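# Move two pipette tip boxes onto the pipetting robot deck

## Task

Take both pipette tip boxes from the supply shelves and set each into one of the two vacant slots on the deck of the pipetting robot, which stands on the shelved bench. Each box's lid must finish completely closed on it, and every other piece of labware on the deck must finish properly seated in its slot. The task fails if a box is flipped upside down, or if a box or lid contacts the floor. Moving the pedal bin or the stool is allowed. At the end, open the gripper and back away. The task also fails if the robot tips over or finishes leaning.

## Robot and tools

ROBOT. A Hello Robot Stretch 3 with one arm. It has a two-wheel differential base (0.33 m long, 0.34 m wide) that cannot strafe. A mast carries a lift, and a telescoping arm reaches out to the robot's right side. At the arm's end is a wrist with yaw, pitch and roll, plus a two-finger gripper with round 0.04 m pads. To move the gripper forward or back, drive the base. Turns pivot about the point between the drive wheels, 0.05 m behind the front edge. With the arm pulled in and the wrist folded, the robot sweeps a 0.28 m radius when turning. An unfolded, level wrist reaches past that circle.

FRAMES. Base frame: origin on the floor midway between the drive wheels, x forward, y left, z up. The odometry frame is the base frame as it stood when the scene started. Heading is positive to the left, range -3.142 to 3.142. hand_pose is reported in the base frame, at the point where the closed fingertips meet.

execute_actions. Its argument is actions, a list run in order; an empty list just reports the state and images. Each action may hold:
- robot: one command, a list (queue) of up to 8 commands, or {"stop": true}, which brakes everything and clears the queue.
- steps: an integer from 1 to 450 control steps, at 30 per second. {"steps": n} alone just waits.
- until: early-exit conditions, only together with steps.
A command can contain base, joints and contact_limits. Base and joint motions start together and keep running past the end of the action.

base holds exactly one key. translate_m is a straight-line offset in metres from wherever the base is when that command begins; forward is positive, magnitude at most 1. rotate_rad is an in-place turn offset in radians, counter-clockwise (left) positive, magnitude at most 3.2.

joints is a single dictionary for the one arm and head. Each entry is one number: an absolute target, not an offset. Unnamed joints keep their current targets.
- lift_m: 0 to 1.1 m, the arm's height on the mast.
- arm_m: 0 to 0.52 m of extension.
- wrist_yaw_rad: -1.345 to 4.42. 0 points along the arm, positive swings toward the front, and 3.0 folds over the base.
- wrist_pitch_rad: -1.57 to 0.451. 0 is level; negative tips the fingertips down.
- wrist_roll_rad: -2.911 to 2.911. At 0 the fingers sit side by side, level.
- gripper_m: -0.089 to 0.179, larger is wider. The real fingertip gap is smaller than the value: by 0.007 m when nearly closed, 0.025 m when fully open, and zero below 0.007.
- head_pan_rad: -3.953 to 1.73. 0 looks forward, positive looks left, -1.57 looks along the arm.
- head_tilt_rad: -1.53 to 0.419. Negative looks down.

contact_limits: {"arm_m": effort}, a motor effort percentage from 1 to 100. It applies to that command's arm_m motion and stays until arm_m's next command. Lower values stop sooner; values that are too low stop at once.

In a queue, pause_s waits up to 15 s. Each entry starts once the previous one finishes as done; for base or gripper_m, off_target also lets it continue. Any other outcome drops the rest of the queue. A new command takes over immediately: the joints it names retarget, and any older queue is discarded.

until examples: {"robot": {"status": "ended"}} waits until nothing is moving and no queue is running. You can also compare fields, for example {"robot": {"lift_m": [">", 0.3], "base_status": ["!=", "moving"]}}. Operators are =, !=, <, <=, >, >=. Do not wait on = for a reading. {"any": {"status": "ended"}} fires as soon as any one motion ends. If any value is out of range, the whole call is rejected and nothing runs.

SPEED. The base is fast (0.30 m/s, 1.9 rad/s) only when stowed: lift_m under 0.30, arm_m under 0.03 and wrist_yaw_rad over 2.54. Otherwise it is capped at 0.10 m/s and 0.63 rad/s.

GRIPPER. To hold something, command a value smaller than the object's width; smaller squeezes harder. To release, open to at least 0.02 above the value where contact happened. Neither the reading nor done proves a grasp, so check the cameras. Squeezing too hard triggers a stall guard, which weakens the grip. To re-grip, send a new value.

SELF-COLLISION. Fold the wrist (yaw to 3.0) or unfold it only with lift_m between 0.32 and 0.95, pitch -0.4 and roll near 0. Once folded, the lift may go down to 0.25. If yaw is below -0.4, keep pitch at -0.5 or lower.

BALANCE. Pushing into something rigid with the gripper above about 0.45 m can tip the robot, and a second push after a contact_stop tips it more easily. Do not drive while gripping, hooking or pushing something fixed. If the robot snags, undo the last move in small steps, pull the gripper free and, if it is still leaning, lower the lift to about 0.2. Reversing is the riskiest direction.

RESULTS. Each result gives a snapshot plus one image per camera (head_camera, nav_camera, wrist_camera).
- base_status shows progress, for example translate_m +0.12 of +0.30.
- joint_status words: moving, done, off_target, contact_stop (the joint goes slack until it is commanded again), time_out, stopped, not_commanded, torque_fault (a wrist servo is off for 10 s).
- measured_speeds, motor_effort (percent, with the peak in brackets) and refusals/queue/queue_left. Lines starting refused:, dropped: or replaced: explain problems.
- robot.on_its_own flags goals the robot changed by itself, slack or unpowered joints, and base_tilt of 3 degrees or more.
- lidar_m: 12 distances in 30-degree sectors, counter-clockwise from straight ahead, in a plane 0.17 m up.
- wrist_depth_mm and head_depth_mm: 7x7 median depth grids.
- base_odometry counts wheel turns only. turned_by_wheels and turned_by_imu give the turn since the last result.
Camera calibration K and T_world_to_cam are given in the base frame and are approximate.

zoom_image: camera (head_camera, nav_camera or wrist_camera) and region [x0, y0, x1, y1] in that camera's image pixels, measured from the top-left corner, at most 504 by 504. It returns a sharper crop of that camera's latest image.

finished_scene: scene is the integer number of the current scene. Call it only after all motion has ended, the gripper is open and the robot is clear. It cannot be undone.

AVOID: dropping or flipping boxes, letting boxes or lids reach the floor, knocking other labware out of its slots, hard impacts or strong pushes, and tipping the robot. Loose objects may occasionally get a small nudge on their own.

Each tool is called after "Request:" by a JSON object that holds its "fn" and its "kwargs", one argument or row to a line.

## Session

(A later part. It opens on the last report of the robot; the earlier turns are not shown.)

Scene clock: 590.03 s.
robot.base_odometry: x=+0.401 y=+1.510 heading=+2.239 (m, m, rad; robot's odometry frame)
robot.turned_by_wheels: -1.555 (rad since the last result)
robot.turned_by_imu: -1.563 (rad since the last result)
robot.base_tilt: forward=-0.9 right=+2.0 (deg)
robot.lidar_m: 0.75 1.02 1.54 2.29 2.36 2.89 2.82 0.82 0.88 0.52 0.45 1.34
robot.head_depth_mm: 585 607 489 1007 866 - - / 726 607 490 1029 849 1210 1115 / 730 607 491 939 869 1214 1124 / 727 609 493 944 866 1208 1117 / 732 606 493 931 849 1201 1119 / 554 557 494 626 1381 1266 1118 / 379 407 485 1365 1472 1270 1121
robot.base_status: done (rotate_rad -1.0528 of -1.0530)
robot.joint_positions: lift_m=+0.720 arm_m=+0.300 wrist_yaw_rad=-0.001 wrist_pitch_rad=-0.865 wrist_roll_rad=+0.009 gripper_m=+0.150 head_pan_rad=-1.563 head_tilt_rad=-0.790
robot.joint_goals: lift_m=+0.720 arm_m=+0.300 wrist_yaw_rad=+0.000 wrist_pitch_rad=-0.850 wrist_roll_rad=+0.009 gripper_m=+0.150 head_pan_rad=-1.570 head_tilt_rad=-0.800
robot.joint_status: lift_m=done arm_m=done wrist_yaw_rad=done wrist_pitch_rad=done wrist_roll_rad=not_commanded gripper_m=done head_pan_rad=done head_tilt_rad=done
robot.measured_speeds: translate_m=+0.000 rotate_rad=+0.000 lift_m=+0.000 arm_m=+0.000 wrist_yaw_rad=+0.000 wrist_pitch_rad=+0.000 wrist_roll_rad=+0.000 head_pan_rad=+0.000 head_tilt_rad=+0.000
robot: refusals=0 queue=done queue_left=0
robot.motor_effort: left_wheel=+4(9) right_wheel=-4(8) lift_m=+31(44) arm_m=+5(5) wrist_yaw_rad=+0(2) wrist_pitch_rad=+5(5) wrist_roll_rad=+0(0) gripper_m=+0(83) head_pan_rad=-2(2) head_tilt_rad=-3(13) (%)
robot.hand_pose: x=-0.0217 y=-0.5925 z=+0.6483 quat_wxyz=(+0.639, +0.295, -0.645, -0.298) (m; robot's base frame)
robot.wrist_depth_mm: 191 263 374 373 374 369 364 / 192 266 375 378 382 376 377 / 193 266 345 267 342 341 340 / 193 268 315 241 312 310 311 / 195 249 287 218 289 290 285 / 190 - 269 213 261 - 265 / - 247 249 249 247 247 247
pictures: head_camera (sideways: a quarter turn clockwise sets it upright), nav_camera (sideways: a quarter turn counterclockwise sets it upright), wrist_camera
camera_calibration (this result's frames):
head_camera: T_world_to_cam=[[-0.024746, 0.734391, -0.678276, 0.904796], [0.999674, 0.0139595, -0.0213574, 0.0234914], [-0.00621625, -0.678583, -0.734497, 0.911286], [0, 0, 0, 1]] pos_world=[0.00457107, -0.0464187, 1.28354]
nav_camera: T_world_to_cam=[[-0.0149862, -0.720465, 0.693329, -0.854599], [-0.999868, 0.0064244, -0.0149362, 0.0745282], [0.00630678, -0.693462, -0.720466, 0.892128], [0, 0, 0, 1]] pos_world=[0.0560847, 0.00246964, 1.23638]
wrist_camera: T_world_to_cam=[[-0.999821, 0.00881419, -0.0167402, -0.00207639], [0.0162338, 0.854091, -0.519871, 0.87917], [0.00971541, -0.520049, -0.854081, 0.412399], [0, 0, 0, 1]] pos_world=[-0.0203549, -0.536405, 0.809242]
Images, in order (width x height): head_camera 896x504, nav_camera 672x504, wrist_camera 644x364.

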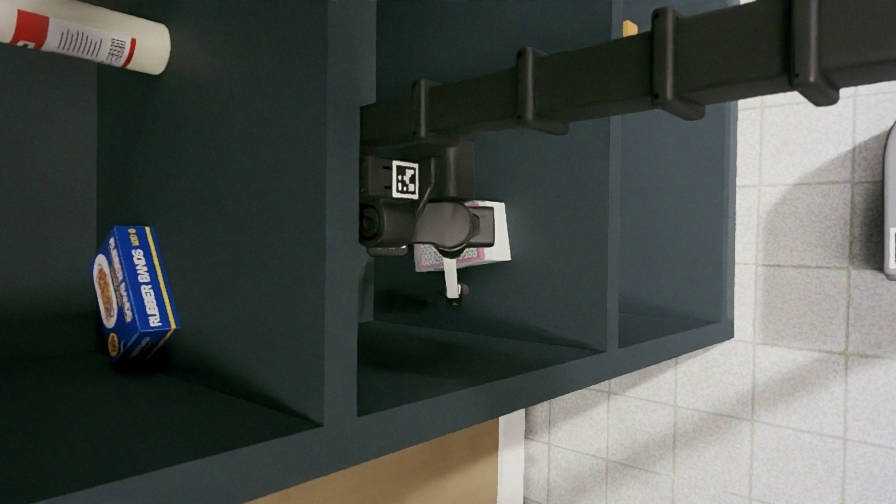

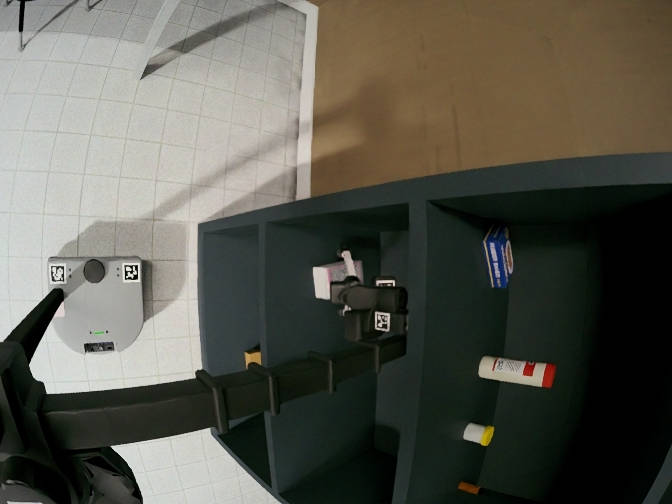

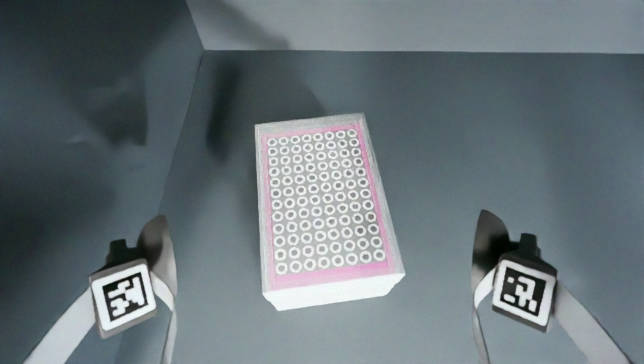

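Request:
{"fn": "execute_actions", "kwargs": {
  "actions": [
    {"robot":[{"base":{"translate_m":-0.013},"joints":{"wrist_yaw_rad":0.125,"arm_m":0.365}},{"joints":{"lift_m":0.662}},{"joints":{"gripper_m":0.06}},{"joints":{"lift_m":0.715}}],"steps":450,"until":{"robot":{"status":"ended"}}}
  ]
}}

Scene clock: 606.47 s.
robot.base_odometry: x=+0.409 y=+1.500 heading=+2.239 (m, m, rad; robot's odometry frame)
robot.turned_by_wheels: +0.000 (rad since the last result)
robot.turned_by_imu: +0.001 (rad since the last result)
robot.base_tilt: forward=-1.0 right=+2.0 (deg)
robot.lidar_m: 0.77 1.03 1.55 2.29 2.36 2.88 2.82 0.81 0.87 0.57 0.45 1.34
robot.head_depth_mm: 578 609 489 1003 865 - - / 728 609 490 - - 1195 1100 / 730 608 489 978 869 1211 1125 / 730 609 492 916 872 1221 1115 / 720 607 495 981 872 1196 1120 / 608 562 495 626 834 1271 1116 / 415 418 480 1363 1464 1275 1122
robot.base_status: done (translate_m -0.0130 of -0.0130)
robot.joint_positions: lift_m=+0.715 arm_m=+0.365 wrist_yaw_rad=+0.124 wrist_pitch_rad=-0.865 wrist_roll_rad=+0.009 gripper_m=+0.061 head_pan_rad=-1.563 head_tilt_rad=-0.790
robot.joint_goals: lift_m=+0.715 arm_m=+0.365 wrist_yaw_rad=+0.125 wrist_pitch_rad=-0.850 wrist_roll_rad=+0.009 gripper_m=+0.060 head_pan_rad=-1.570 head_tilt_rad=-0.800
robot.joint_status: lift_m=done arm_m=done wrist_yaw_rad=done wrist_pitch_rad=done wrist_roll_rad=not_commanded gripper_m=done head_pan_rad=done head_tilt_rad=done
robot.measured_speeds: translate_m=+0.000 rotate_rad=+0.000 lift_m=+0.000 arm_m=+0.000 wrist_yaw_rad=+0.000 wrist_pitch_rad=+0.000 wrist_roll_rad=+0.000 head_pan_rad=+0.000 head_tilt_rad=+0.000
robot: refusals=0 queue=done queue_left=0
robot.motor_effort: left_wheel=+4(6) right_wheel=-3(10) lift_m=+43(46) arm_m=+5(2) wrist_yaw_rad=+1(2) wrist_pitch_rad=+4(5) wrist_roll_rad=+0(0) gripper_m=-14(100) head_pan_rad=-2(3) head_tilt_rad=-4(3) (%)
robot.hand_pose: x=-0.0033 y=-0.6564 z=+0.6429 quat_wxyz=(+0.657, +0.334, -0.625, -0.258) (m; robot's base frame)
robot.wrist_depth_mm: 170 224 314 307 291 278 269 / 174 230 354 359 344 328 312 / 178 239 337 333 336 331 329 / 183 247 306 308 306 307 307 / 186 250 282 214 279 280 280 / 190 238 257 199 252 260 258 / 195 241 240 184 240 241 241
pictures: head_camera (sideways: a quarter turn clockwise sets it upright), nav_camera (sideways: a quarter turn counterclockwise sets it upright), wrist_camera
camera_calibration (this result's frames):
head_camera: T_world_to_cam=[[-0.0247462, 0.734391, -0.678276, 0.904796], [0.999674, 0.0139598, -0.0213574, 0.0234914], [-0.00621609, -0.678583, -0.734497, 0.911286], [0, 0, 0, 1]] pos_world=[0.00457109, -0.0464187, 1.28354]
nav_camera: T_world_to_cam=[[-0.0149861, -0.720465, 0.693329, -0.854599], [-0.999868, 0.00642416, -0.0149362, 0.0745282], [0.00630695, -0.693462, -0.720466, 0.892128], [0, 0, 0, 1]] pos_world=[0.0560847, 0.00246966, 1.23638]
wrist_camera: T_world_to_cam=[[-0.993184, -0.115347, -0.0167402, -0.0647272], [-0.0898961, 0.84949, -0.51989, 0.927262], [0.0741886, -0.514842, -0.854069, 0.377942], [0, 0, 0, 1]] pos_world=[-0.00896782, -0.600585, 0.80378]
Images, in order (width x height): head_camera 896x504, nav_camera 672x504, wrist_camera 644x364.

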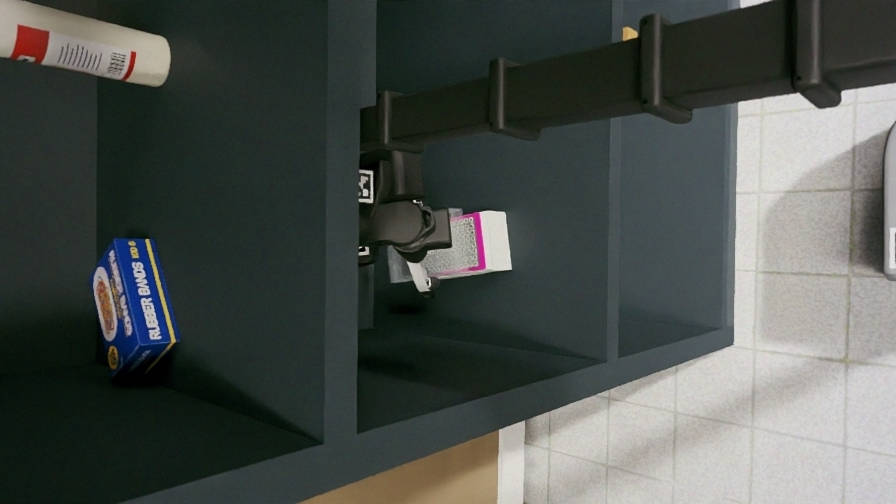

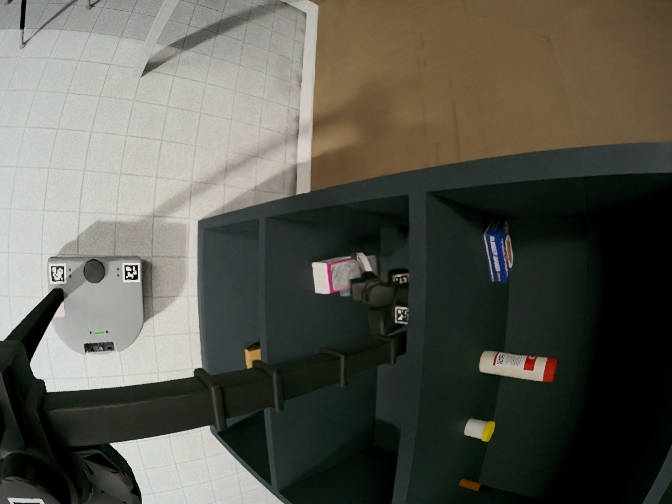

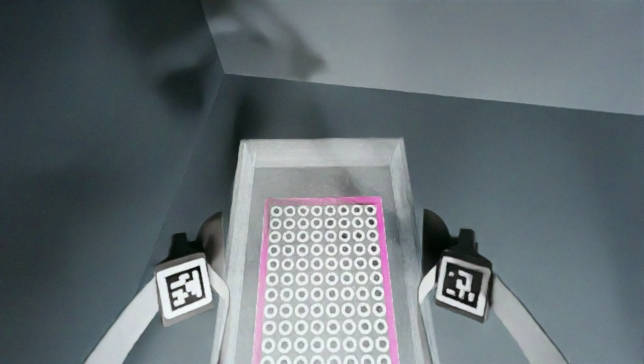

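Request:
{"fn": "execute_actions", "kwargs": {
  "actions": [
    {"robot":[{"joints":{"arm_m":0.0}},{"base":{"rotate_rad":0.522},"joints":{"lift_m":0.93,"wrist_yaw_rad":0.3}},{"base":{"translate_m":0.4275}},{"base":{"rotate_rad":1.032},"joints":{"head_tilt_rad":-0.7}},{"joints":{"arm_m":0.266}}],"steps":450,"until":{"robot":{"status":"ended"}}},
    {"steps":450,"until":{"robot":{"status":"ended"}}}
  ]
}}

Scene clock: 633.57 s.
robot.base_odometry: x=+0.012 y=+1.659 heading=-2.491 (m, m, rad; robot's odometry frame)
robot.turned_by_wheels: +1.554 (rad since the last result)
robot.turned_by_imu: +1.566 (rad since the last result)
robot.base_tilt: forward=-1.1 right=+2.1 (deg)
robot.lidar_m: 2.62 2.16 2.94 3.18 1.28 0.67 0.70 1.19 0.48 0.72 0.59 1.19
robot.head_depth_mm: 950 1083 - 726 639 878 1119 / 987 1062 897 761 642 1309 1116 / 971 1069 - 760 641 1309 1147 / 989 1107 - 720 640 1314 1136 / 996 1135 930 721 639 1320 1144 / 993 1130 868 741 641 1294 1141 / 998 1137 770 742 642 1295 1136
robot.base_status: done (rotate_rad +1.0318 of +1.0320)
robot.joint_positions: lift_m=+0.930 arm_m=+0.266 wrist_yaw_rad=+0.299 wrist_pitch_rad=-0.865 wrist_roll_rad=+0.009 gripper_m=+0.061 head_pan_rad=-1.563 head_tilt_rad=-0.705
robot.joint_goals: lift_m=+0.930 arm_m=+0.266 wrist_yaw_rad=+0.300 wrist_pitch_rad=-0.850 wrist_roll_rad=+0.009 gripper_m=+0.060 head_pan_rad=-1.570 head_tilt_rad=-0.700
robot.joint_status: lift_m=done arm_m=done wrist_yaw_rad=done wrist_pitch_rad=done wrist_roll_rad=not_commanded gripper_m=done head_pan_rad=done head_tilt_rad=done
robot.measured_speeds: translate_m=+0.000 rotate_rad=+0.000 lift_m=+0.000 arm_m=+0.000 wrist_yaw_rad=+0.000 wrist_pitch_rad=+0.000 wrist_roll_rad=+0.000 head_pan_rad=+0.000 head_tilt_rad=+0.000
robot: refusals=0 queue=done queue_left=0
robot.motor_effort: left_wheel=-2(8) right_wheel=+4(10) lift_m=+44(45) arm_m=+5(2) wrist_yaw_rad=+0(2) wrist_pitch_rad=+5(5) wrist_roll_rad=+0(0) gripper_m=-14(14) head_pan_rad=-2(2) head_tilt_rad=+2(11) (%)
robot.hand_pose: x=+0.0220 y=-0.5520 z=+0.8579 quat_wxyz=(+0.677, +0.388, -0.593, -0.199) (m; robot's base frame)
robot.wrist_depth_mm: 279 264 373 394 384 377 390 / 283 264 347 352 352 341 350 / 307 314 293 304 312 318 315 / 279 279 280 272 272 291 289 / 257 257 255 240 256 267 266 / 238 239 230 231 233 248 247 / 220 221 216 216 225 229 228
pictures: head_camera (sideways: a quarter turn clockwise sets it upright), nav_camera (sideways: a quarter turn counterclockwise sets it upright), wrist_camera
camera_calibration (this result's frames):
head_camera: T_world_to_cam=[[-0.0242858, 0.673889, -0.738433, 0.98319], [0.999688, 0.0121122, -0.0218245, 0.0241019], [-0.00576326, -0.738733, -0.673974, 0.832566], [0, 0, 0, 1]] pos_world=[0.00458145, -0.0478094, 1.28767]
nav_camera: T_world_to_cam=[[-0.0154557, -0.658732, 0.752219, -0.931344], [-0.999858, 0.00510327, -0.0160749, 0.0760123], [0.00675026, -0.752361, -0.658717, 0.811812], [0, 0, 0, 1]] pos_world=[0.056127, -0.00311847, 1.23655]
wrist_camera: T_world_to_cam=[[-0.957771, -0.287045, -0.0167352, -0.119455], [-0.23689, 0.82073, -0.51989, 0.939971], [0.162967, -0.493971, -0.854069, 0.623], [0, 0, 0, 1]] pos_world=[0.00673058, -0.498007, 1.01877]
Images, in order (width x height): head_camera 896x504, nav_camera 672x504, wrist_camera 644x364.

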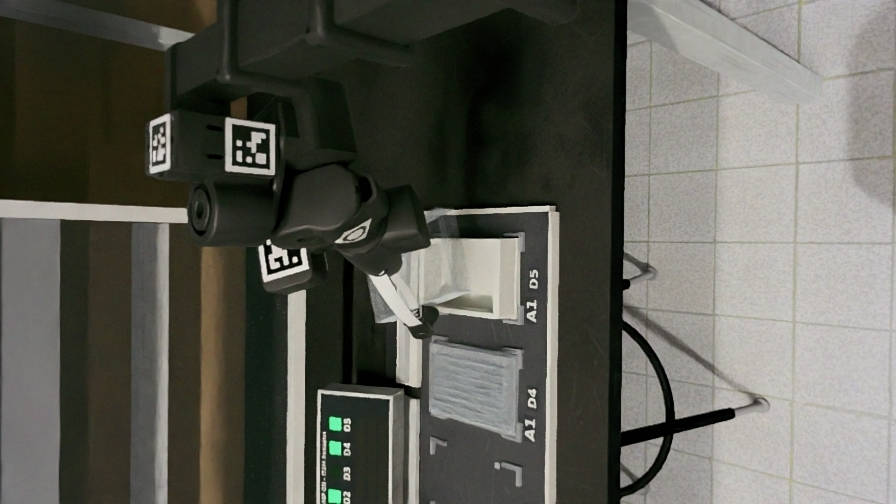

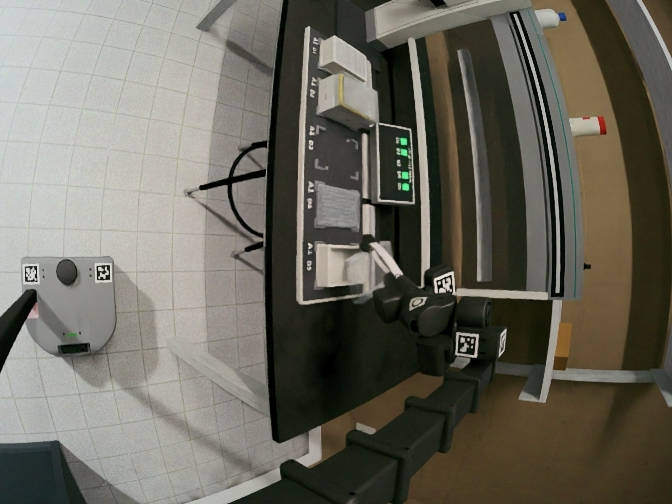

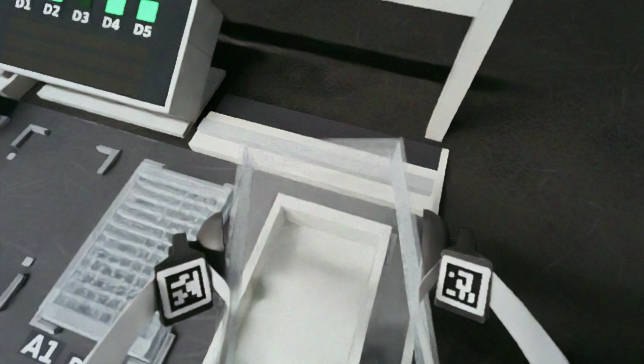

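Request:
{"fn": "execute_actions", "kwargs": {
  "actions": [
    {"robot":[{"base":{"translate_m":0.012},"joints":{"arm_m":0.262}},{"joints":{"lift_m":0.895}}],"steps":450,"until":{"robot":{"status":"ended"}}}
  ]
}}

Scene clock: 643.30 s.
robot.base_odometry: x=+0.003 y=+1.651 heading=-2.491 (m, m, rad; robot's odometry frame)
robot.turned_by_wheels: +0.000 (rad since the last result)
robot.turned_by_imu: +0.001 (rad since the last result)
robot.base_tilt: forward=-1.0 right=+2.0 (deg)
robot.lidar_m: 2.62 2.15 2.91 3.18 1.29 0.68 0.70 1.21 0.49 0.72 0.59 1.18
robot.head_depth_mm: 971 1087 - - 643 902 1123 / 987 1110 - 761 641 1322 1126 / 970 1090 - 736 642 1309 1141 / 991 1135 1054 708 637 1308 1142 / 998 1136 935 730 640 1312 1148 / 994 1143 780 745 643 1264 1143 / 994 1137 773 744 645 1312 1147
robot.base_status: done (translate_m +0.0120 of +0.0120)
robot.joint_positions: lift_m=+0.895 arm_m=+0.262 wrist_yaw_rad=+0.299 wrist_pitch_rad=-0.865 wrist_roll_rad=+0.009 gripper_m=+0.061 head_pan_rad=-1.563 head_tilt_rad=-0.705
robot.joint_goals: lift_m=+0.895 arm_m=+0.262 wrist_yaw_rad=+0.300 wrist_pitch_rad=-0.850 wrist_roll_rad=+0.009 gripper_m=+0.060 head_pan_rad=-1.570 head_tilt_rad=-0.700
robot.joint_status: lift_m=done arm_m=done wrist_yaw_rad=done wrist_pitch_rad=done wrist_roll_rad=not_commanded gripper_m=done head_pan_rad=done head_tilt_rad=done
robot.measured_speeds: translate_m=+0.000 rotate_rad=+0.000 lift_m=+0.000 arm_m=+0.000 wrist_yaw_rad=+0.000 wrist_pitch_rad=+0.000 wrist_roll_rad=+0.000 head_pan_rad=+0.000 head_tilt_rad=+0.000
robot: refusals=0 queue=done queue_left=0
robot.motor_effort: left_wheel=-2(5) right_wheel=+3(10) lift_m=+31(44) arm_m=-6(7) wrist_yaw_rad=+0(0) wrist_pitch_rad=+4(5) wrist_roll_rad=+0(0) gripper_m=-14(14) head_pan_rad=-2(2) head_tilt_rad=+2(2) (%)
robot.hand_pose: x=+0.0220 y=-0.5487 z=+0.8233 quat_wxyz=(+0.677, +0.388, -0.593, -0.199) (m; robot's base frame)
robot.wrist_depth_mm: 245 234 332 338 342 333 340 / 299 256 291 306 303 299 302 / 264 262 255 249 261 274 272 / 241 239 239 221 233 250 249 / 219 221 220 212 209 229 230 / 204 205 196 199 197 215 213 / 188 188 185 185 187 198 198
pictures: head_camera (sideways: a quarter turn clockwise sets it upright), nav_camera (sideways: a quarter turn counterclockwise sets it upright), wrist_camera
camera_calibration (this result's frames):
head_camera: T_world_to_cam=[[-0.0242859, 0.673889, -0.738433, 0.98319], [0.999688, 0.0121123, -0.0218245, 0.0241019], [-0.00576318, -0.738733, -0.673973, 0.832566], [0, 0, 0, 1]] pos_world=[0.00458146, -0.0478095, 1.28767]
nav_camera: T_world_to_cam=[[-0.0154556, -0.658732, 0.752219, -0.931344], [-0.999858, 0.00510315, -0.0160749, 0.0760123], [0.00675035, -0.752361, -0.658717, 0.811812], [0, 0, 0, 1]] pos_world=[0.056127, -0.00311846, 1.23655]
wrist_camera: T_world_to_cam=[[-0.957771, -0.287045, -0.0167353, -0.119086], [-0.23689, 0.82073, -0.51989, 0.919311], [0.162967, -0.493971, -0.854069, 0.595138], [0, 0, 0, 1]] pos_world=[0.00673057, -0.494708, 0.984236]
Images, in order (width x height): head_camera 896x504, nav_camera 672x504, wrist_camera 644x364.

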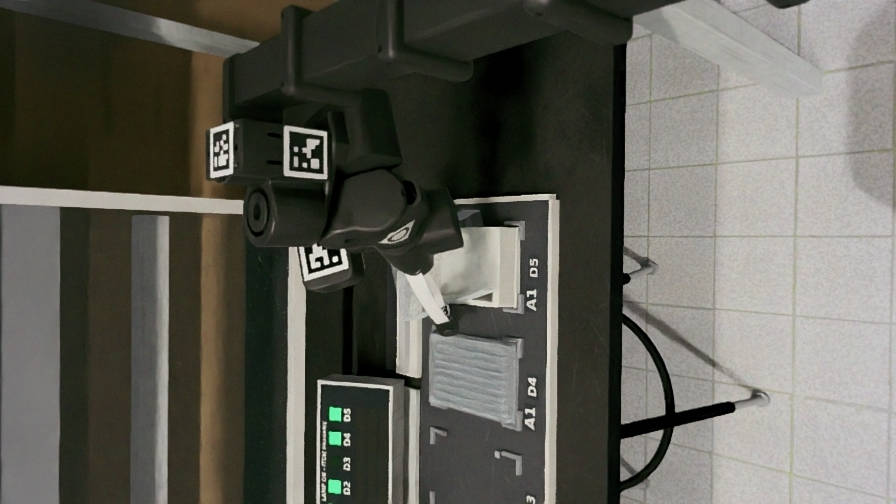

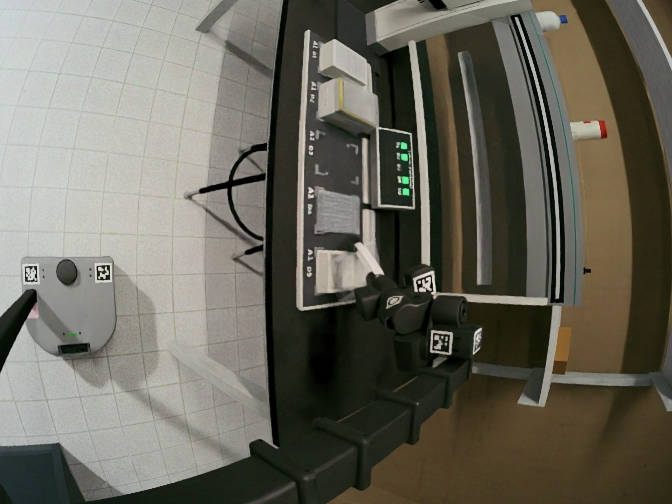

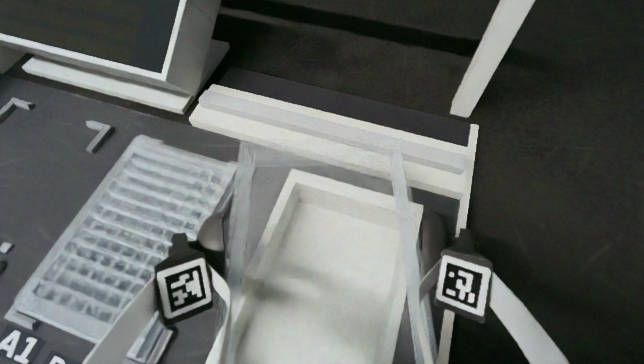

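Request:
{"fn": "execute_actions", "kwargs": {
  "actions": [
    {"robot":[{"joints":{"arm_m":0.254}},{"joints":{"lift_m":0.889}},{"joints":{"gripper_m":0.14}},{"joints":{"lift_m":0.95}},{"joints":{"arm_m":0.12}}],"steps":450,"until":{"robot":{"status":"ended"}}}
  ]
}}

Scene clock: 654.60 s.
robot.base_odometry: x=+0.003 y=+1.651 heading=-2.491 (m, m, rad; robot's odometry frame)
robot.turned_by_wheels: +0.000 (rad since the last result)
robot.turned_by_imu: +0.001 (rad since the last result)
robot.base_tilt: forward=-1.1 right=+1.9 (deg)
robot.lidar_m: 2.62 2.15 2.91 3.16 1.29 0.68 0.70 1.20 0.49 0.72 0.59 1.17
robot.head_depth_mm: 953 1076 - - 642 900 1119 / 986 1106 - - 641 1306 1115 / 973 1106 - - 627 1307 1141 / 989 1129 1052 - 626 1315 1135 / 995 1128 935 740 639 1316 1143 / 992 1138 781 743 641 1259 1149 / 995 1134 772 745 644 1309 1146
robot.base_status: done (translate_m +0.0120 of +0.0120)
robot.joint_positions: lift_m=+0.950 arm_m=+0.120 wrist_yaw_rad=+0.300 wrist_pitch_rad=-0.865 wrist_roll_rad=+0.009 gripper_m=+0.140 head_pan_rad=-1.563 head_tilt_rad=-0.704
robot.joint_goals: lift_m=+0.950 arm_m=+0.120 wrist_yaw_rad=+0.300 wrist_pitch_rad=-0.850 wrist_roll_rad=+0.009 gripper_m=+0.140 head_pan_rad=-1.570 head_tilt_rad=-0.700
robot.joint_status: lift_m=done arm_m=done wrist_yaw_rad=done wrist_pitch_rad=done wrist_roll_rad=not_commanded gripper_m=done head_pan_rad=done head_tilt_rad=done
robot.measured_speeds: translate_m=+0.000 rotate_rad=+0.000 lift_m=+0.000 arm_m=+0.000 wrist_yaw_rad=+0.000 wrist_pitch_rad=+0.000 wrist_roll_rad=+0.000 head_pan_rad=+0.000 head_tilt_rad=+0.000
robot: refusals=0 queue=done queue_left=0
robot.motor_effort: left_wheel=-2(2) right_wheel=+3(4) lift_m=+44(46) arm_m=-6(8) wrist_yaw_rad=+0(1) wrist_pitch_rad=+5(5) wrist_roll_rad=+0(0) gripper_m=+0(93) head_pan_rad=-2(2) head_tilt_rad=+2(2) (%)
robot.hand_pose: x=+0.0221 y=-0.4067 z=+0.8779 quat_wxyz=(+0.677, +0.388, -0.593, -0.199) (m; robot's base frame)
robot.wrist_depth_mm: 326 402 370 428 424 417 420 / 340 371 367 358 353 378 376 / 326 332 328 324 325 345 341 / 315 304 300 296 301 314 312 / 293 294 284 277 274 292 288 / - - 269 267 264 - 265 / 952 929 908 252 249 246 248
pictures: head_camera (sideways: a quarter turn clockwise sets it upright), nav_camera (sideways: a quarter turn counterclockwise sets it upright), wrist_camera
camera_calibration (this result's frames):
head_camera: T_world_to_cam=[[-0.0242853, 0.673833, -0.738485, 0.983258], [0.999688, 0.0121104, -0.0218249, 0.0241024], [-0.00576296, -0.738785, -0.673917, 0.832492], [0, 0, 0, 1]] pos_world=[0.00458145, -0.0478105, 1.28768]
nav_camera: T_world_to_cam=[[-0.0154562, -0.658674, 0.75227, -0.93141], [-0.999858, 0.00510215, -0.0160759, 0.0760136], [0.00675055, -0.752411, -0.658659, 0.811736], [0, 0, 0, 1]] pos_world=[0.056127, -0.00312349, 1.23655]
wrist_camera: T_world_to_cam=[[-0.957629, -0.287519, -0.0167353, -0.0775351], [-0.237292, 0.820604, -0.519906, 0.831096], [0.163216, -0.493905, -0.85406, 0.711873], [0, 0, 0, 1]] pos_world=[0.00677401, -0.352695, 1.03878]
Images, in order (width x height): head_camera 896x504, nav_camera 672x504, wrist_camera 644x364.

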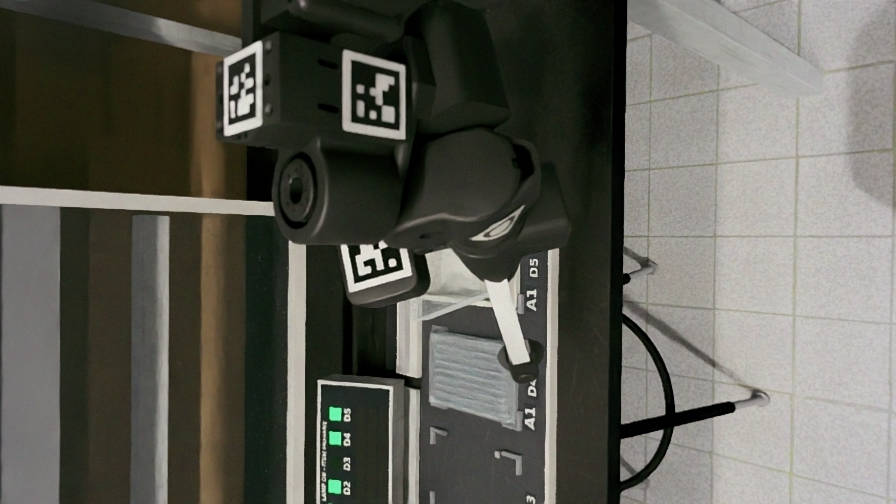

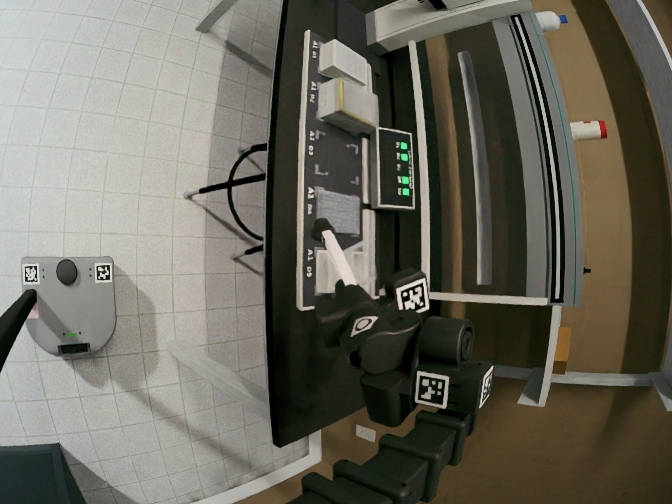

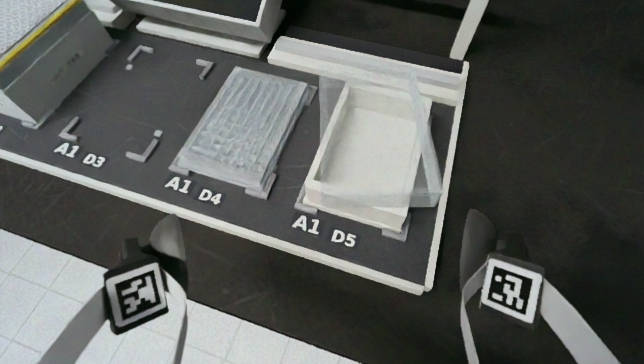

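Request:
{"fn": "execute_actions", "kwargs": {
  "actions": [
    {"robot":[{"base":{"rotate_rad":-0.999},"joints":{"arm_m":0.0,"wrist_yaw_rad":0.125,"gripper_m":0.15,"wrist_pitch_rad":-1.1}},{"base":{"translate_m":-0.428},"joints":{"lift_m":0.725,"head_tilt_rad":-0.8}},{"base":{"rotate_rad":-0.554}},{"joints":{"arm_m":0.416}},{"joints":{"lift_m":0.68}}],"steps":450,"until":{"robot":{"status":"ended"}}},
    {"steps":450,"until":{"robot":{"status":"ended"}}}
  ]
}}

Scene clock: 674.73 s.
robot.base_odometry: x=+0.405 y=+1.505 heading=+2.240 (m, m, rad; robot's odometry frame)
robot.turned_by_wheels: -1.553 (rad since the last result)
robot.turned_by_imu: -1.561 (rad since the last result)
robot.base_tilt: forward=-1.1 right=+1.8 (deg)
robot.lidar_m: 0.76 1.02 1.55 2.29 2.36 2.88 2.83 0.82 0.73 0.54 0.45 1.34
robot.head_depth_mm: 582 608 489 1005 870 1218 - / 727 608 489 1028 - 1196 1120 / 732 609 490 980 870 1202 1129 / 729 609 491 916 871 1213 1119 / 732 606 492 955 851 1197 1122 / 578 564 494 621 878 1257 1117 / 396 413 469 1365 1465 1260 1119
robot.base_status: done (rotate_rad -0.5538 of -0.5540)
robot.joint_positions: lift_m=+0.680 arm_m=+0.416 wrist_yaw_rad=+0.125 wrist_pitch_rad=-1.102 wrist_roll_rad=+0.009 gripper_m=+0.150 head_pan_rad=-1.563 head_tilt_rad=-0.790
robot.joint_goals: lift_m=+0.680 arm_m=+0.416 wrist_yaw_rad=+0.125 wrist_pitch_rad=-1.100 wrist_roll_rad=+0.009 gripper_m=+0.150 head_pan_rad=-1.570 head_tilt_rad=-0.800
robot.joint_status: lift_m=done arm_m=done wrist_yaw_rad=done wrist_pitch_rad=done wrist_roll_rad=not_commanded gripper_m=done head_pan_rad=done head_tilt_rad=done
robot.measured_speeds: translate_m=+0.000 rotate_rad=+0.000 lift_m=+0.000 arm_m=+0.000 wrist_yaw_rad=+0.000 wrist_pitch_rad=+0.000 wrist_roll_rad=+0.000 head_pan_rad=+0.000 head_tilt_rad=+0.000
robot: refusals=0 queue=done queue_left=0
robot.motor_effort: left_wheel=+4(9) right_wheel=-4(9) lift_m=+31(43) arm_m=+5(8) wrist_yaw_rad=+0(3) wrist_pitch_rad=+1(3) wrist_roll_rad=+1(0) gripper_m=+0(53) head_pan_rad=-2(2) head_tilt_rad=-3(12) (%)
robot.hand_pose: x=-0.0099 y=-0.6542 z=+0.5795 quat_wxyz=(+0.622, +0.406, -0.581, -0.334) (m; robot's base frame)
robot.wrist_depth_mm: 169 225 254 254 255 255 253 / 174 232 245 242 243 243 241 / 178 228 231 231 231 231 229 / 182 218 218 154 218 220 220 / 188 214 209 148 207 214 211 / 190 - 201 141 145 - 202 / - 196 192 136 140 194 194
pictures: head_camera (sideways: a quarter turn clockwise sets it upright), nav_camera (sideways: a quarter turn counterclockwise sets it upright), wrist_camera
camera_calibration (this result's frames):
head_camera: T_world_to_cam=[[-0.0247384, 0.734405, -0.67826, 0.904776], [0.999675, 0.0139495, -0.0213572, 0.0234913], [-0.00622349, -0.678568, -0.734512, 0.911304], [0, 0, 0, 1]] pos_world=[0.00457058, -0.0464183, 1.28354]
nav_camera: T_world_to_cam=[[-0.0149937, -0.720479, 0.693314, -0.854579], [-0.999868, 0.00643521, -0.0149359, 0.0745278], [0.00629939, -0.693446, -0.720481, 0.892148], [0, 0, 0, 1]] pos_world=[0.0560847, 0.00247051, 1.23638]
wrist_camera: T_world_to_cam=[[-0.993537, -0.112599, -0.0143539, -0.0716076], [-0.102908, 0.946869, -0.304711, 0.830706], [0.0479014, -0.301265, -0.952337, 0.52184], [0, 0, 0, 1]] pos_world=[-0.0106554, -0.637421, 0.749065]
Images, in order (width x height): head_camera 896x504, nav_camera 672x504, wrist_camera 644x364.

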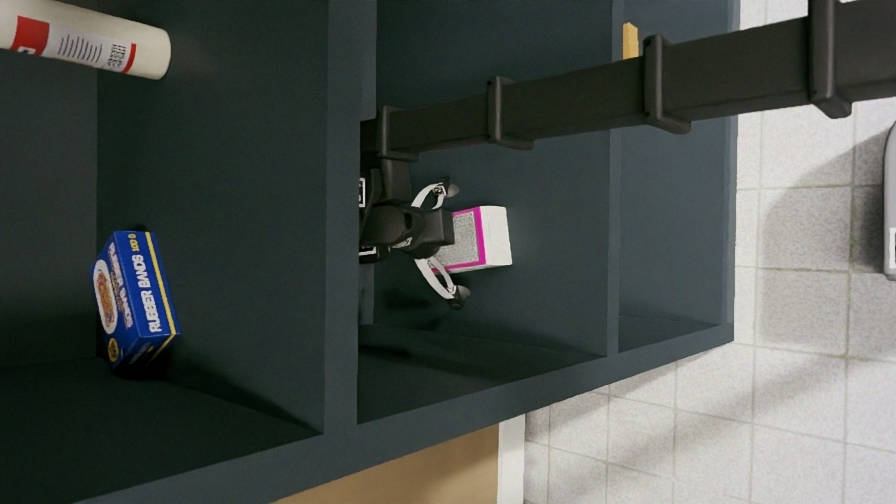

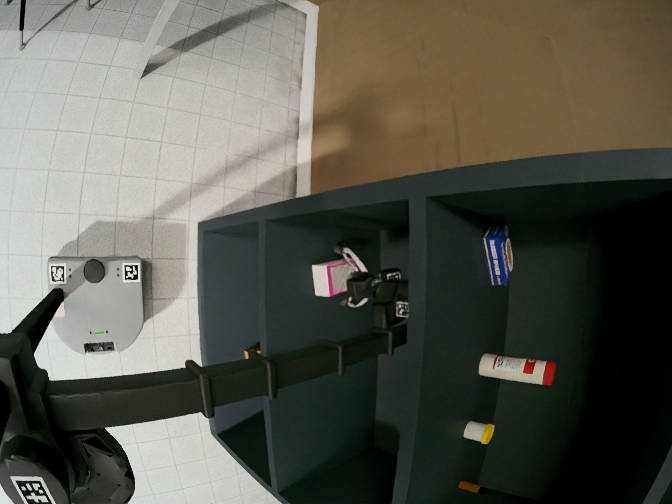

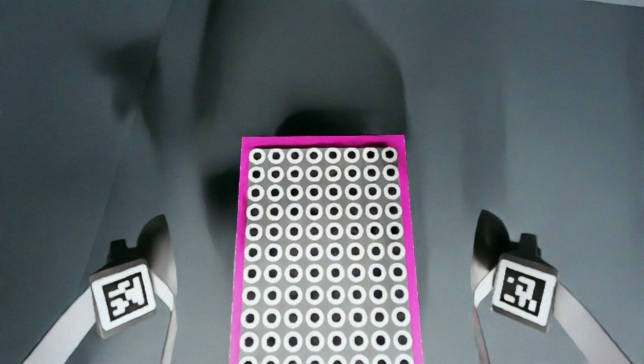

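Request:
{"fn": "execute_actions", "kwargs": {
  "actions": [
    {"robot":[{"joints":{"lift_m":0.670}},{"joints":{"gripper_m":0.045}},{"joints":{"lift_m":0.70}},{"pause_s":0.5}],"steps":450,"until":{"robot":{"status":"ended"}}}
  ]
}}

Scene clock: 682.67 s.
robot.base_odometry: x=+0.405 y=+1.505 heading=+2.240 (m, m, rad; robot's odometry frame)
robot.turned_by_wheels: +0.000 (rad since the last result)
robot.turned_by_imu: +0.001 (rad since the last result)
robot.base_tilt: forward=-1.1 right=+2.0 (deg)
robot.lidar_m: 0.76 1.02 1.55 2.29 2.35 2.89 2.83 0.81 0.73 0.54 0.45 1.34
robot.head_depth_mm: 584 610 490 1003 867 1215 - / 729 609 489 - - 1207 1120 / 729 607 491 977 871 1215 1123 / 732 608 492 894 867 1213 1117 / 731 609 494 950 849 1205 1121 / 577 562 494 621 872 1270 1118 / 395 412 468 1355 1462 1270 1122
robot.base_status: done (rotate_rad -0.5539 of -0.5540)
robot.joint_positions: lift_m=+0.700 arm_m=+0.416 wrist_yaw_rad=+0.125 wrist_pitch_rad=-1.106 wrist_roll_rad=+0.009 gripper_m=+0.046 head_pan_rad=-1.563 head_tilt_rad=-0.790
robot.joint_goals: lift_m=+0.700 arm_m=+0.416 wrist_yaw_rad=+0.125 wrist_pitch_rad=-1.100 wrist_roll_rad=+0.009 gripper_m=+0.045 head_pan_rad=-1.570 head_tilt_rad=-0.800
robot.joint_status: lift_m=done arm_m=done wrist_yaw_rad=done wrist_pitch_rad=done wrist_roll_rad=not_commanded gripper_m=done head_pan_rad=done head_tilt_rad=done
robot.measured_speeds: translate_m=+0.000 rotate_rad=+0.000 lift_m=+0.000 arm_m=+0.000 wrist_yaw_rad=+0.000 wrist_pitch_rad=+0.000 wrist_roll_rad=+0.000 head_pan_rad=+0.000 head_tilt_rad=+0.000
robot: refusals=0 queue=done queue_left=0
robot.motor_effort: left_wheel=+4(4) right_wheel=-3(4) lift_m=+45(46) arm_m=+5(5) wrist_yaw_rad=-1(0) wrist_pitch_rad=+2(2) wrist_roll_rad=+0(0) gripper_m=-18(100) head_pan_rad=-1(2) head_tilt_rad=-3(3) (%)
robot.hand_pose: x=-0.0100 y=-0.6532 z=+0.5986 quat_wxyz=(+0.621, +0.407, -0.580, -0.335) (m; robot's base frame)
robot.wrist_depth_mm: 169 226 278 277 277 276 271 / 174 233 263 262 264 264 261 / 178 240 253 152 251 251 249 / 183 238 237 141 145 238 238 / 188 231 138 135 137 230 229 / 193 222 130 130 131 224 222 / 198 214 129 126 127 213 212
pictures: head_camera (sideways: a quarter turn clockwise sets it upright), nav_camera (sideways: a quarter turn counterclockwise sets it upright), wrist_camera
camera_calibration (this result's frames):
head_camera: T_world_to_cam=[[-0.0247384, 0.734406, -0.67826, 0.904776], [0.999675, 0.0139495, -0.0213572, 0.0234913], [-0.00622349, -0.678568, -0.734512, 0.911304], [0, 0, 0, 1]] pos_world=[0.00457058, -0.0464183, 1.28354]
nav_camera: T_world_to_cam=[[-0.0149937, -0.720479, 0.693314, -0.854579], [-0.999868, 0.00643521, -0.0149359, 0.0745278], [0.00629939, -0.693446, -0.720481, 0.892148], [0, 0, 0, 1]] pos_world=[0.0560847, 0.00247051, 1.23638]
wrist_camera: T_world_to_cam=[[-0.993545, -0.112538, -0.0143026, -0.0713375], [-0.103069, 0.948154, -0.300634, 0.83395], [0.0473937, -0.297219, -0.953632, 0.54374], [0, 0, 0, 1]] pos_world=[-0.0106927, -0.637131, 0.768221]
Images, in order (width x height): head_camera 896x504, nav_camera 672x504, wrist_camera 644x364.

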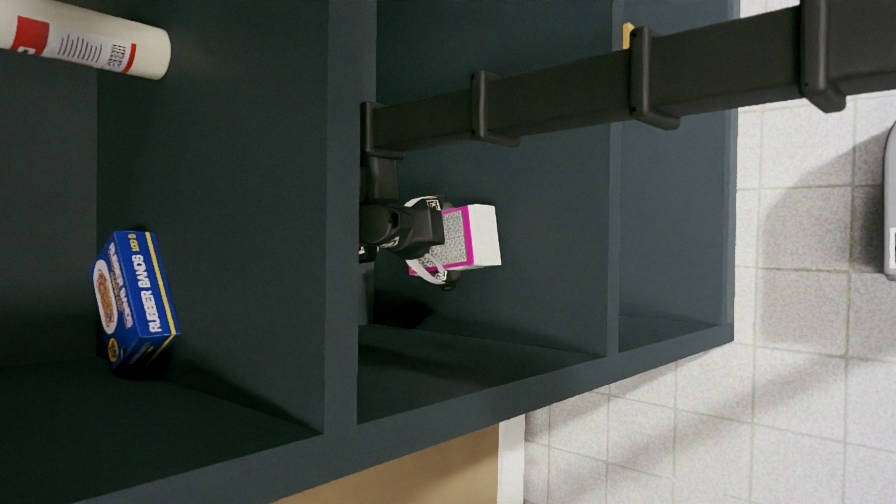

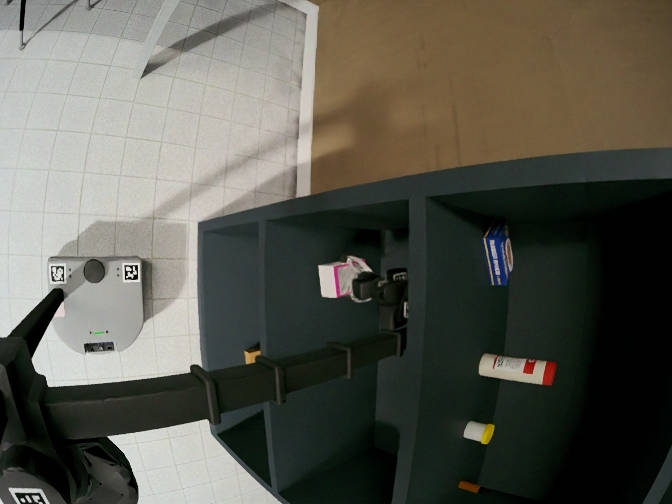

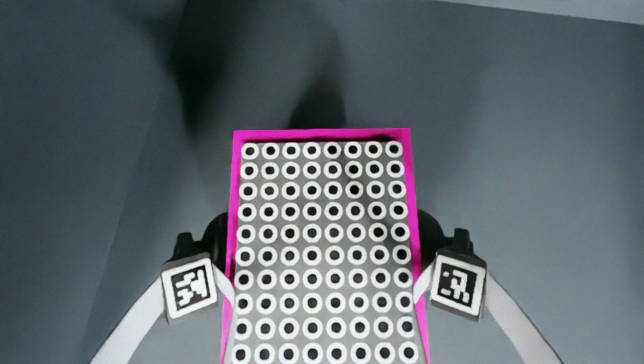

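Request:
{"fn": "execute_actions", "kwargs": {
  "actions": [
    {"robot":[{"joints":{"arm_m":0.03}},{"base":{"rotate_rad":0.9455},"joints":{"lift_m":0.96,"wrist_yaw_rad":-0.035}},{"base":{"translate_m":0.631}},{"base":{"rotate_rad":0.6075},"joints":{"head_tilt_rad":-0.7}},{"joints":{"arm_m":0.2}}],"steps":450,"until":{"robot":{"status":"ended"}}},
    {"steps":450,"until":{"robot":{"status":"ended"}}}
  ]
}}

Scene clock: 704.87 s.
robot.base_odometry: x=-0.225 y=+1.478 heading=-2.491 (m, m, rad; robot's odometry frame)
robot.turned_by_wheels: +1.553 (rad since the last result)
robot.turned_by_imu: +1.566 (rad since the last result)
robot.base_tilt: forward=-1.0 right=+1.9 (deg)
robot.lidar_m: 2.33 1.88 2.50 3.16 1.42 1.35 0.96 0.70 0.75 0.51 0.77 0.91
robot.head_depth_mm: 995 - - 720 640 1323 1140 / 988 - - 732 641 1311 1140 / 995 1007 - 702 609 1311 1142 / 992 1117 773 563 609 1269 1149 / 999 1139 899 670 638 1315 1143 / 999 1140 934 699 642 1305 1143 / 998 1148 934 681 641 1314 1146
robot.base_status: done (rotate_rad +0.6073 of +0.6075)
robot.joint_positions: lift_m=+0.960 arm_m=+0.200 wrist_yaw_rad=-0.035 wrist_pitch_rad=-1.107 wrist_roll_rad=+0.009 gripper_m=+0.046 head_pan_rad=-1.563 head_tilt_rad=-0.704
robot.joint_goals: lift_m=+0.960 arm_m=+0.200 wrist_yaw_rad=-0.035 wrist_pitch_rad=-1.100 wrist_roll_rad=+0.009 gripper_m=+0.045 head_pan_rad=-1.570 head_tilt_rad=-0.700
robot.joint_status: lift_m=done arm_m=done wrist_yaw_rad=done wrist_pitch_rad=done wrist_roll_rad=not_commanded gripper_m=done head_pan_rad=done head_tilt_rad=done
robot.measured_speeds: translate_m=+0.000 rotate_rad=+0.000 lift_m=+0.000 arm_m=+0.000 wrist_yaw_rad=+0.000 wrist_pitch_rad=+0.000 wrist_roll_rad=+0.000 head_pan_rad=+0.000 head_tilt_rad=+0.000
robot: refusals=0 queue=done queue_left=0
robot.motor_effort: left_wheel=-2(7) right_wheel=+4(9) lift_m=+45(47) arm_m=+5(6) wrist_yaw_rad=+0(2) wrist_pitch_rad=+3(2) wrist_roll_rad=+0(0) gripper_m=-18(18) head_pan_rad=-2(2) head_tilt_rad=+3(9) (%)
robot.hand_pose: x=-0.0249 y=-0.4377 z=+0.8585 quat_wxyz=(+0.592, +0.359, -0.610, -0.384) (m; robot's base frame)
robot.wrist_depth_mm: 294 223 294 307 295 292 290 / 243 213 282 285 287 284 274 / 208 205 270 151 271 272 264 / 203 199 216 142 145 261 254 / 251 251 138 135 137 250 248 / 250 251 131 130 131 253 250 / 245 244 130 125 127 246 243
pictures: head_camera (sideways: a quarter turn clockwise sets it upright), nav_camera (sideways: a quarter turn counterclockwise sets it upright), wrist_camera
camera_calibration (this result's frames):
head_camera: T_world_to_cam=[[-0.0242791, 0.673887, -0.738435, 0.983193], [0.999689, 0.0121022, -0.0218245, 0.0241019], [-0.00577056, -0.738735, -0.673971, 0.832562], [0, 0, 0, 1]] pos_world=[0.00458098, -0.0478095, 1.28767]
nav_camera: T_world_to_cam=[[-0.0154623, -0.658729, 0.752222, -0.931347], [-0.999858, 0.0051131, -0.0160749, 0.0760124], [0.00674283, -0.752363, -0.658714, 0.811808], [0, 0, 0, 1]] pos_world=[0.056127, -0.00311919, 1.23655]
wrist_camera: T_world_to_cam=[[-0.998801, 0.0468166, -0.0142916, 0.0114794], [0.0489474, 0.952645, -0.300119, 0.711538], [-0.000435692, -0.300459, -0.953795, 0.853926], [0, 0, 0, 1]] pos_world=[-0.0229903, -0.421811, 1.02818]
Images, in order (width x height): head_camera 896x504, nav_camera 672x504, wrist_camera 644x364.

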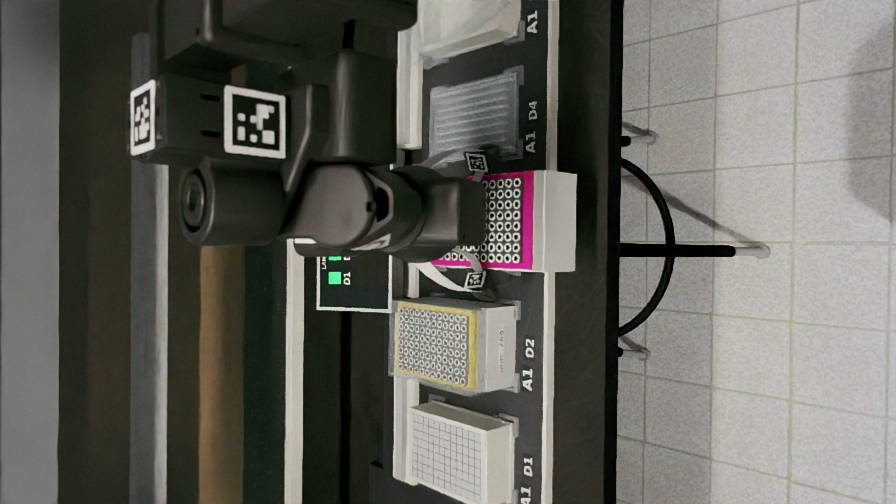

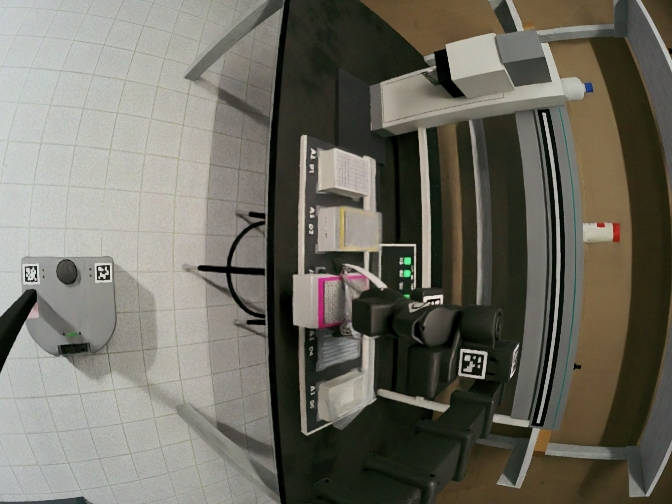

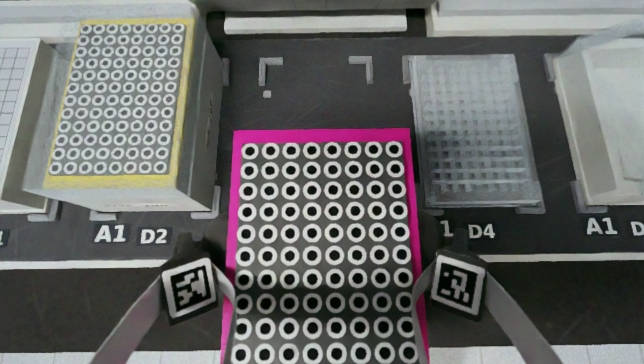

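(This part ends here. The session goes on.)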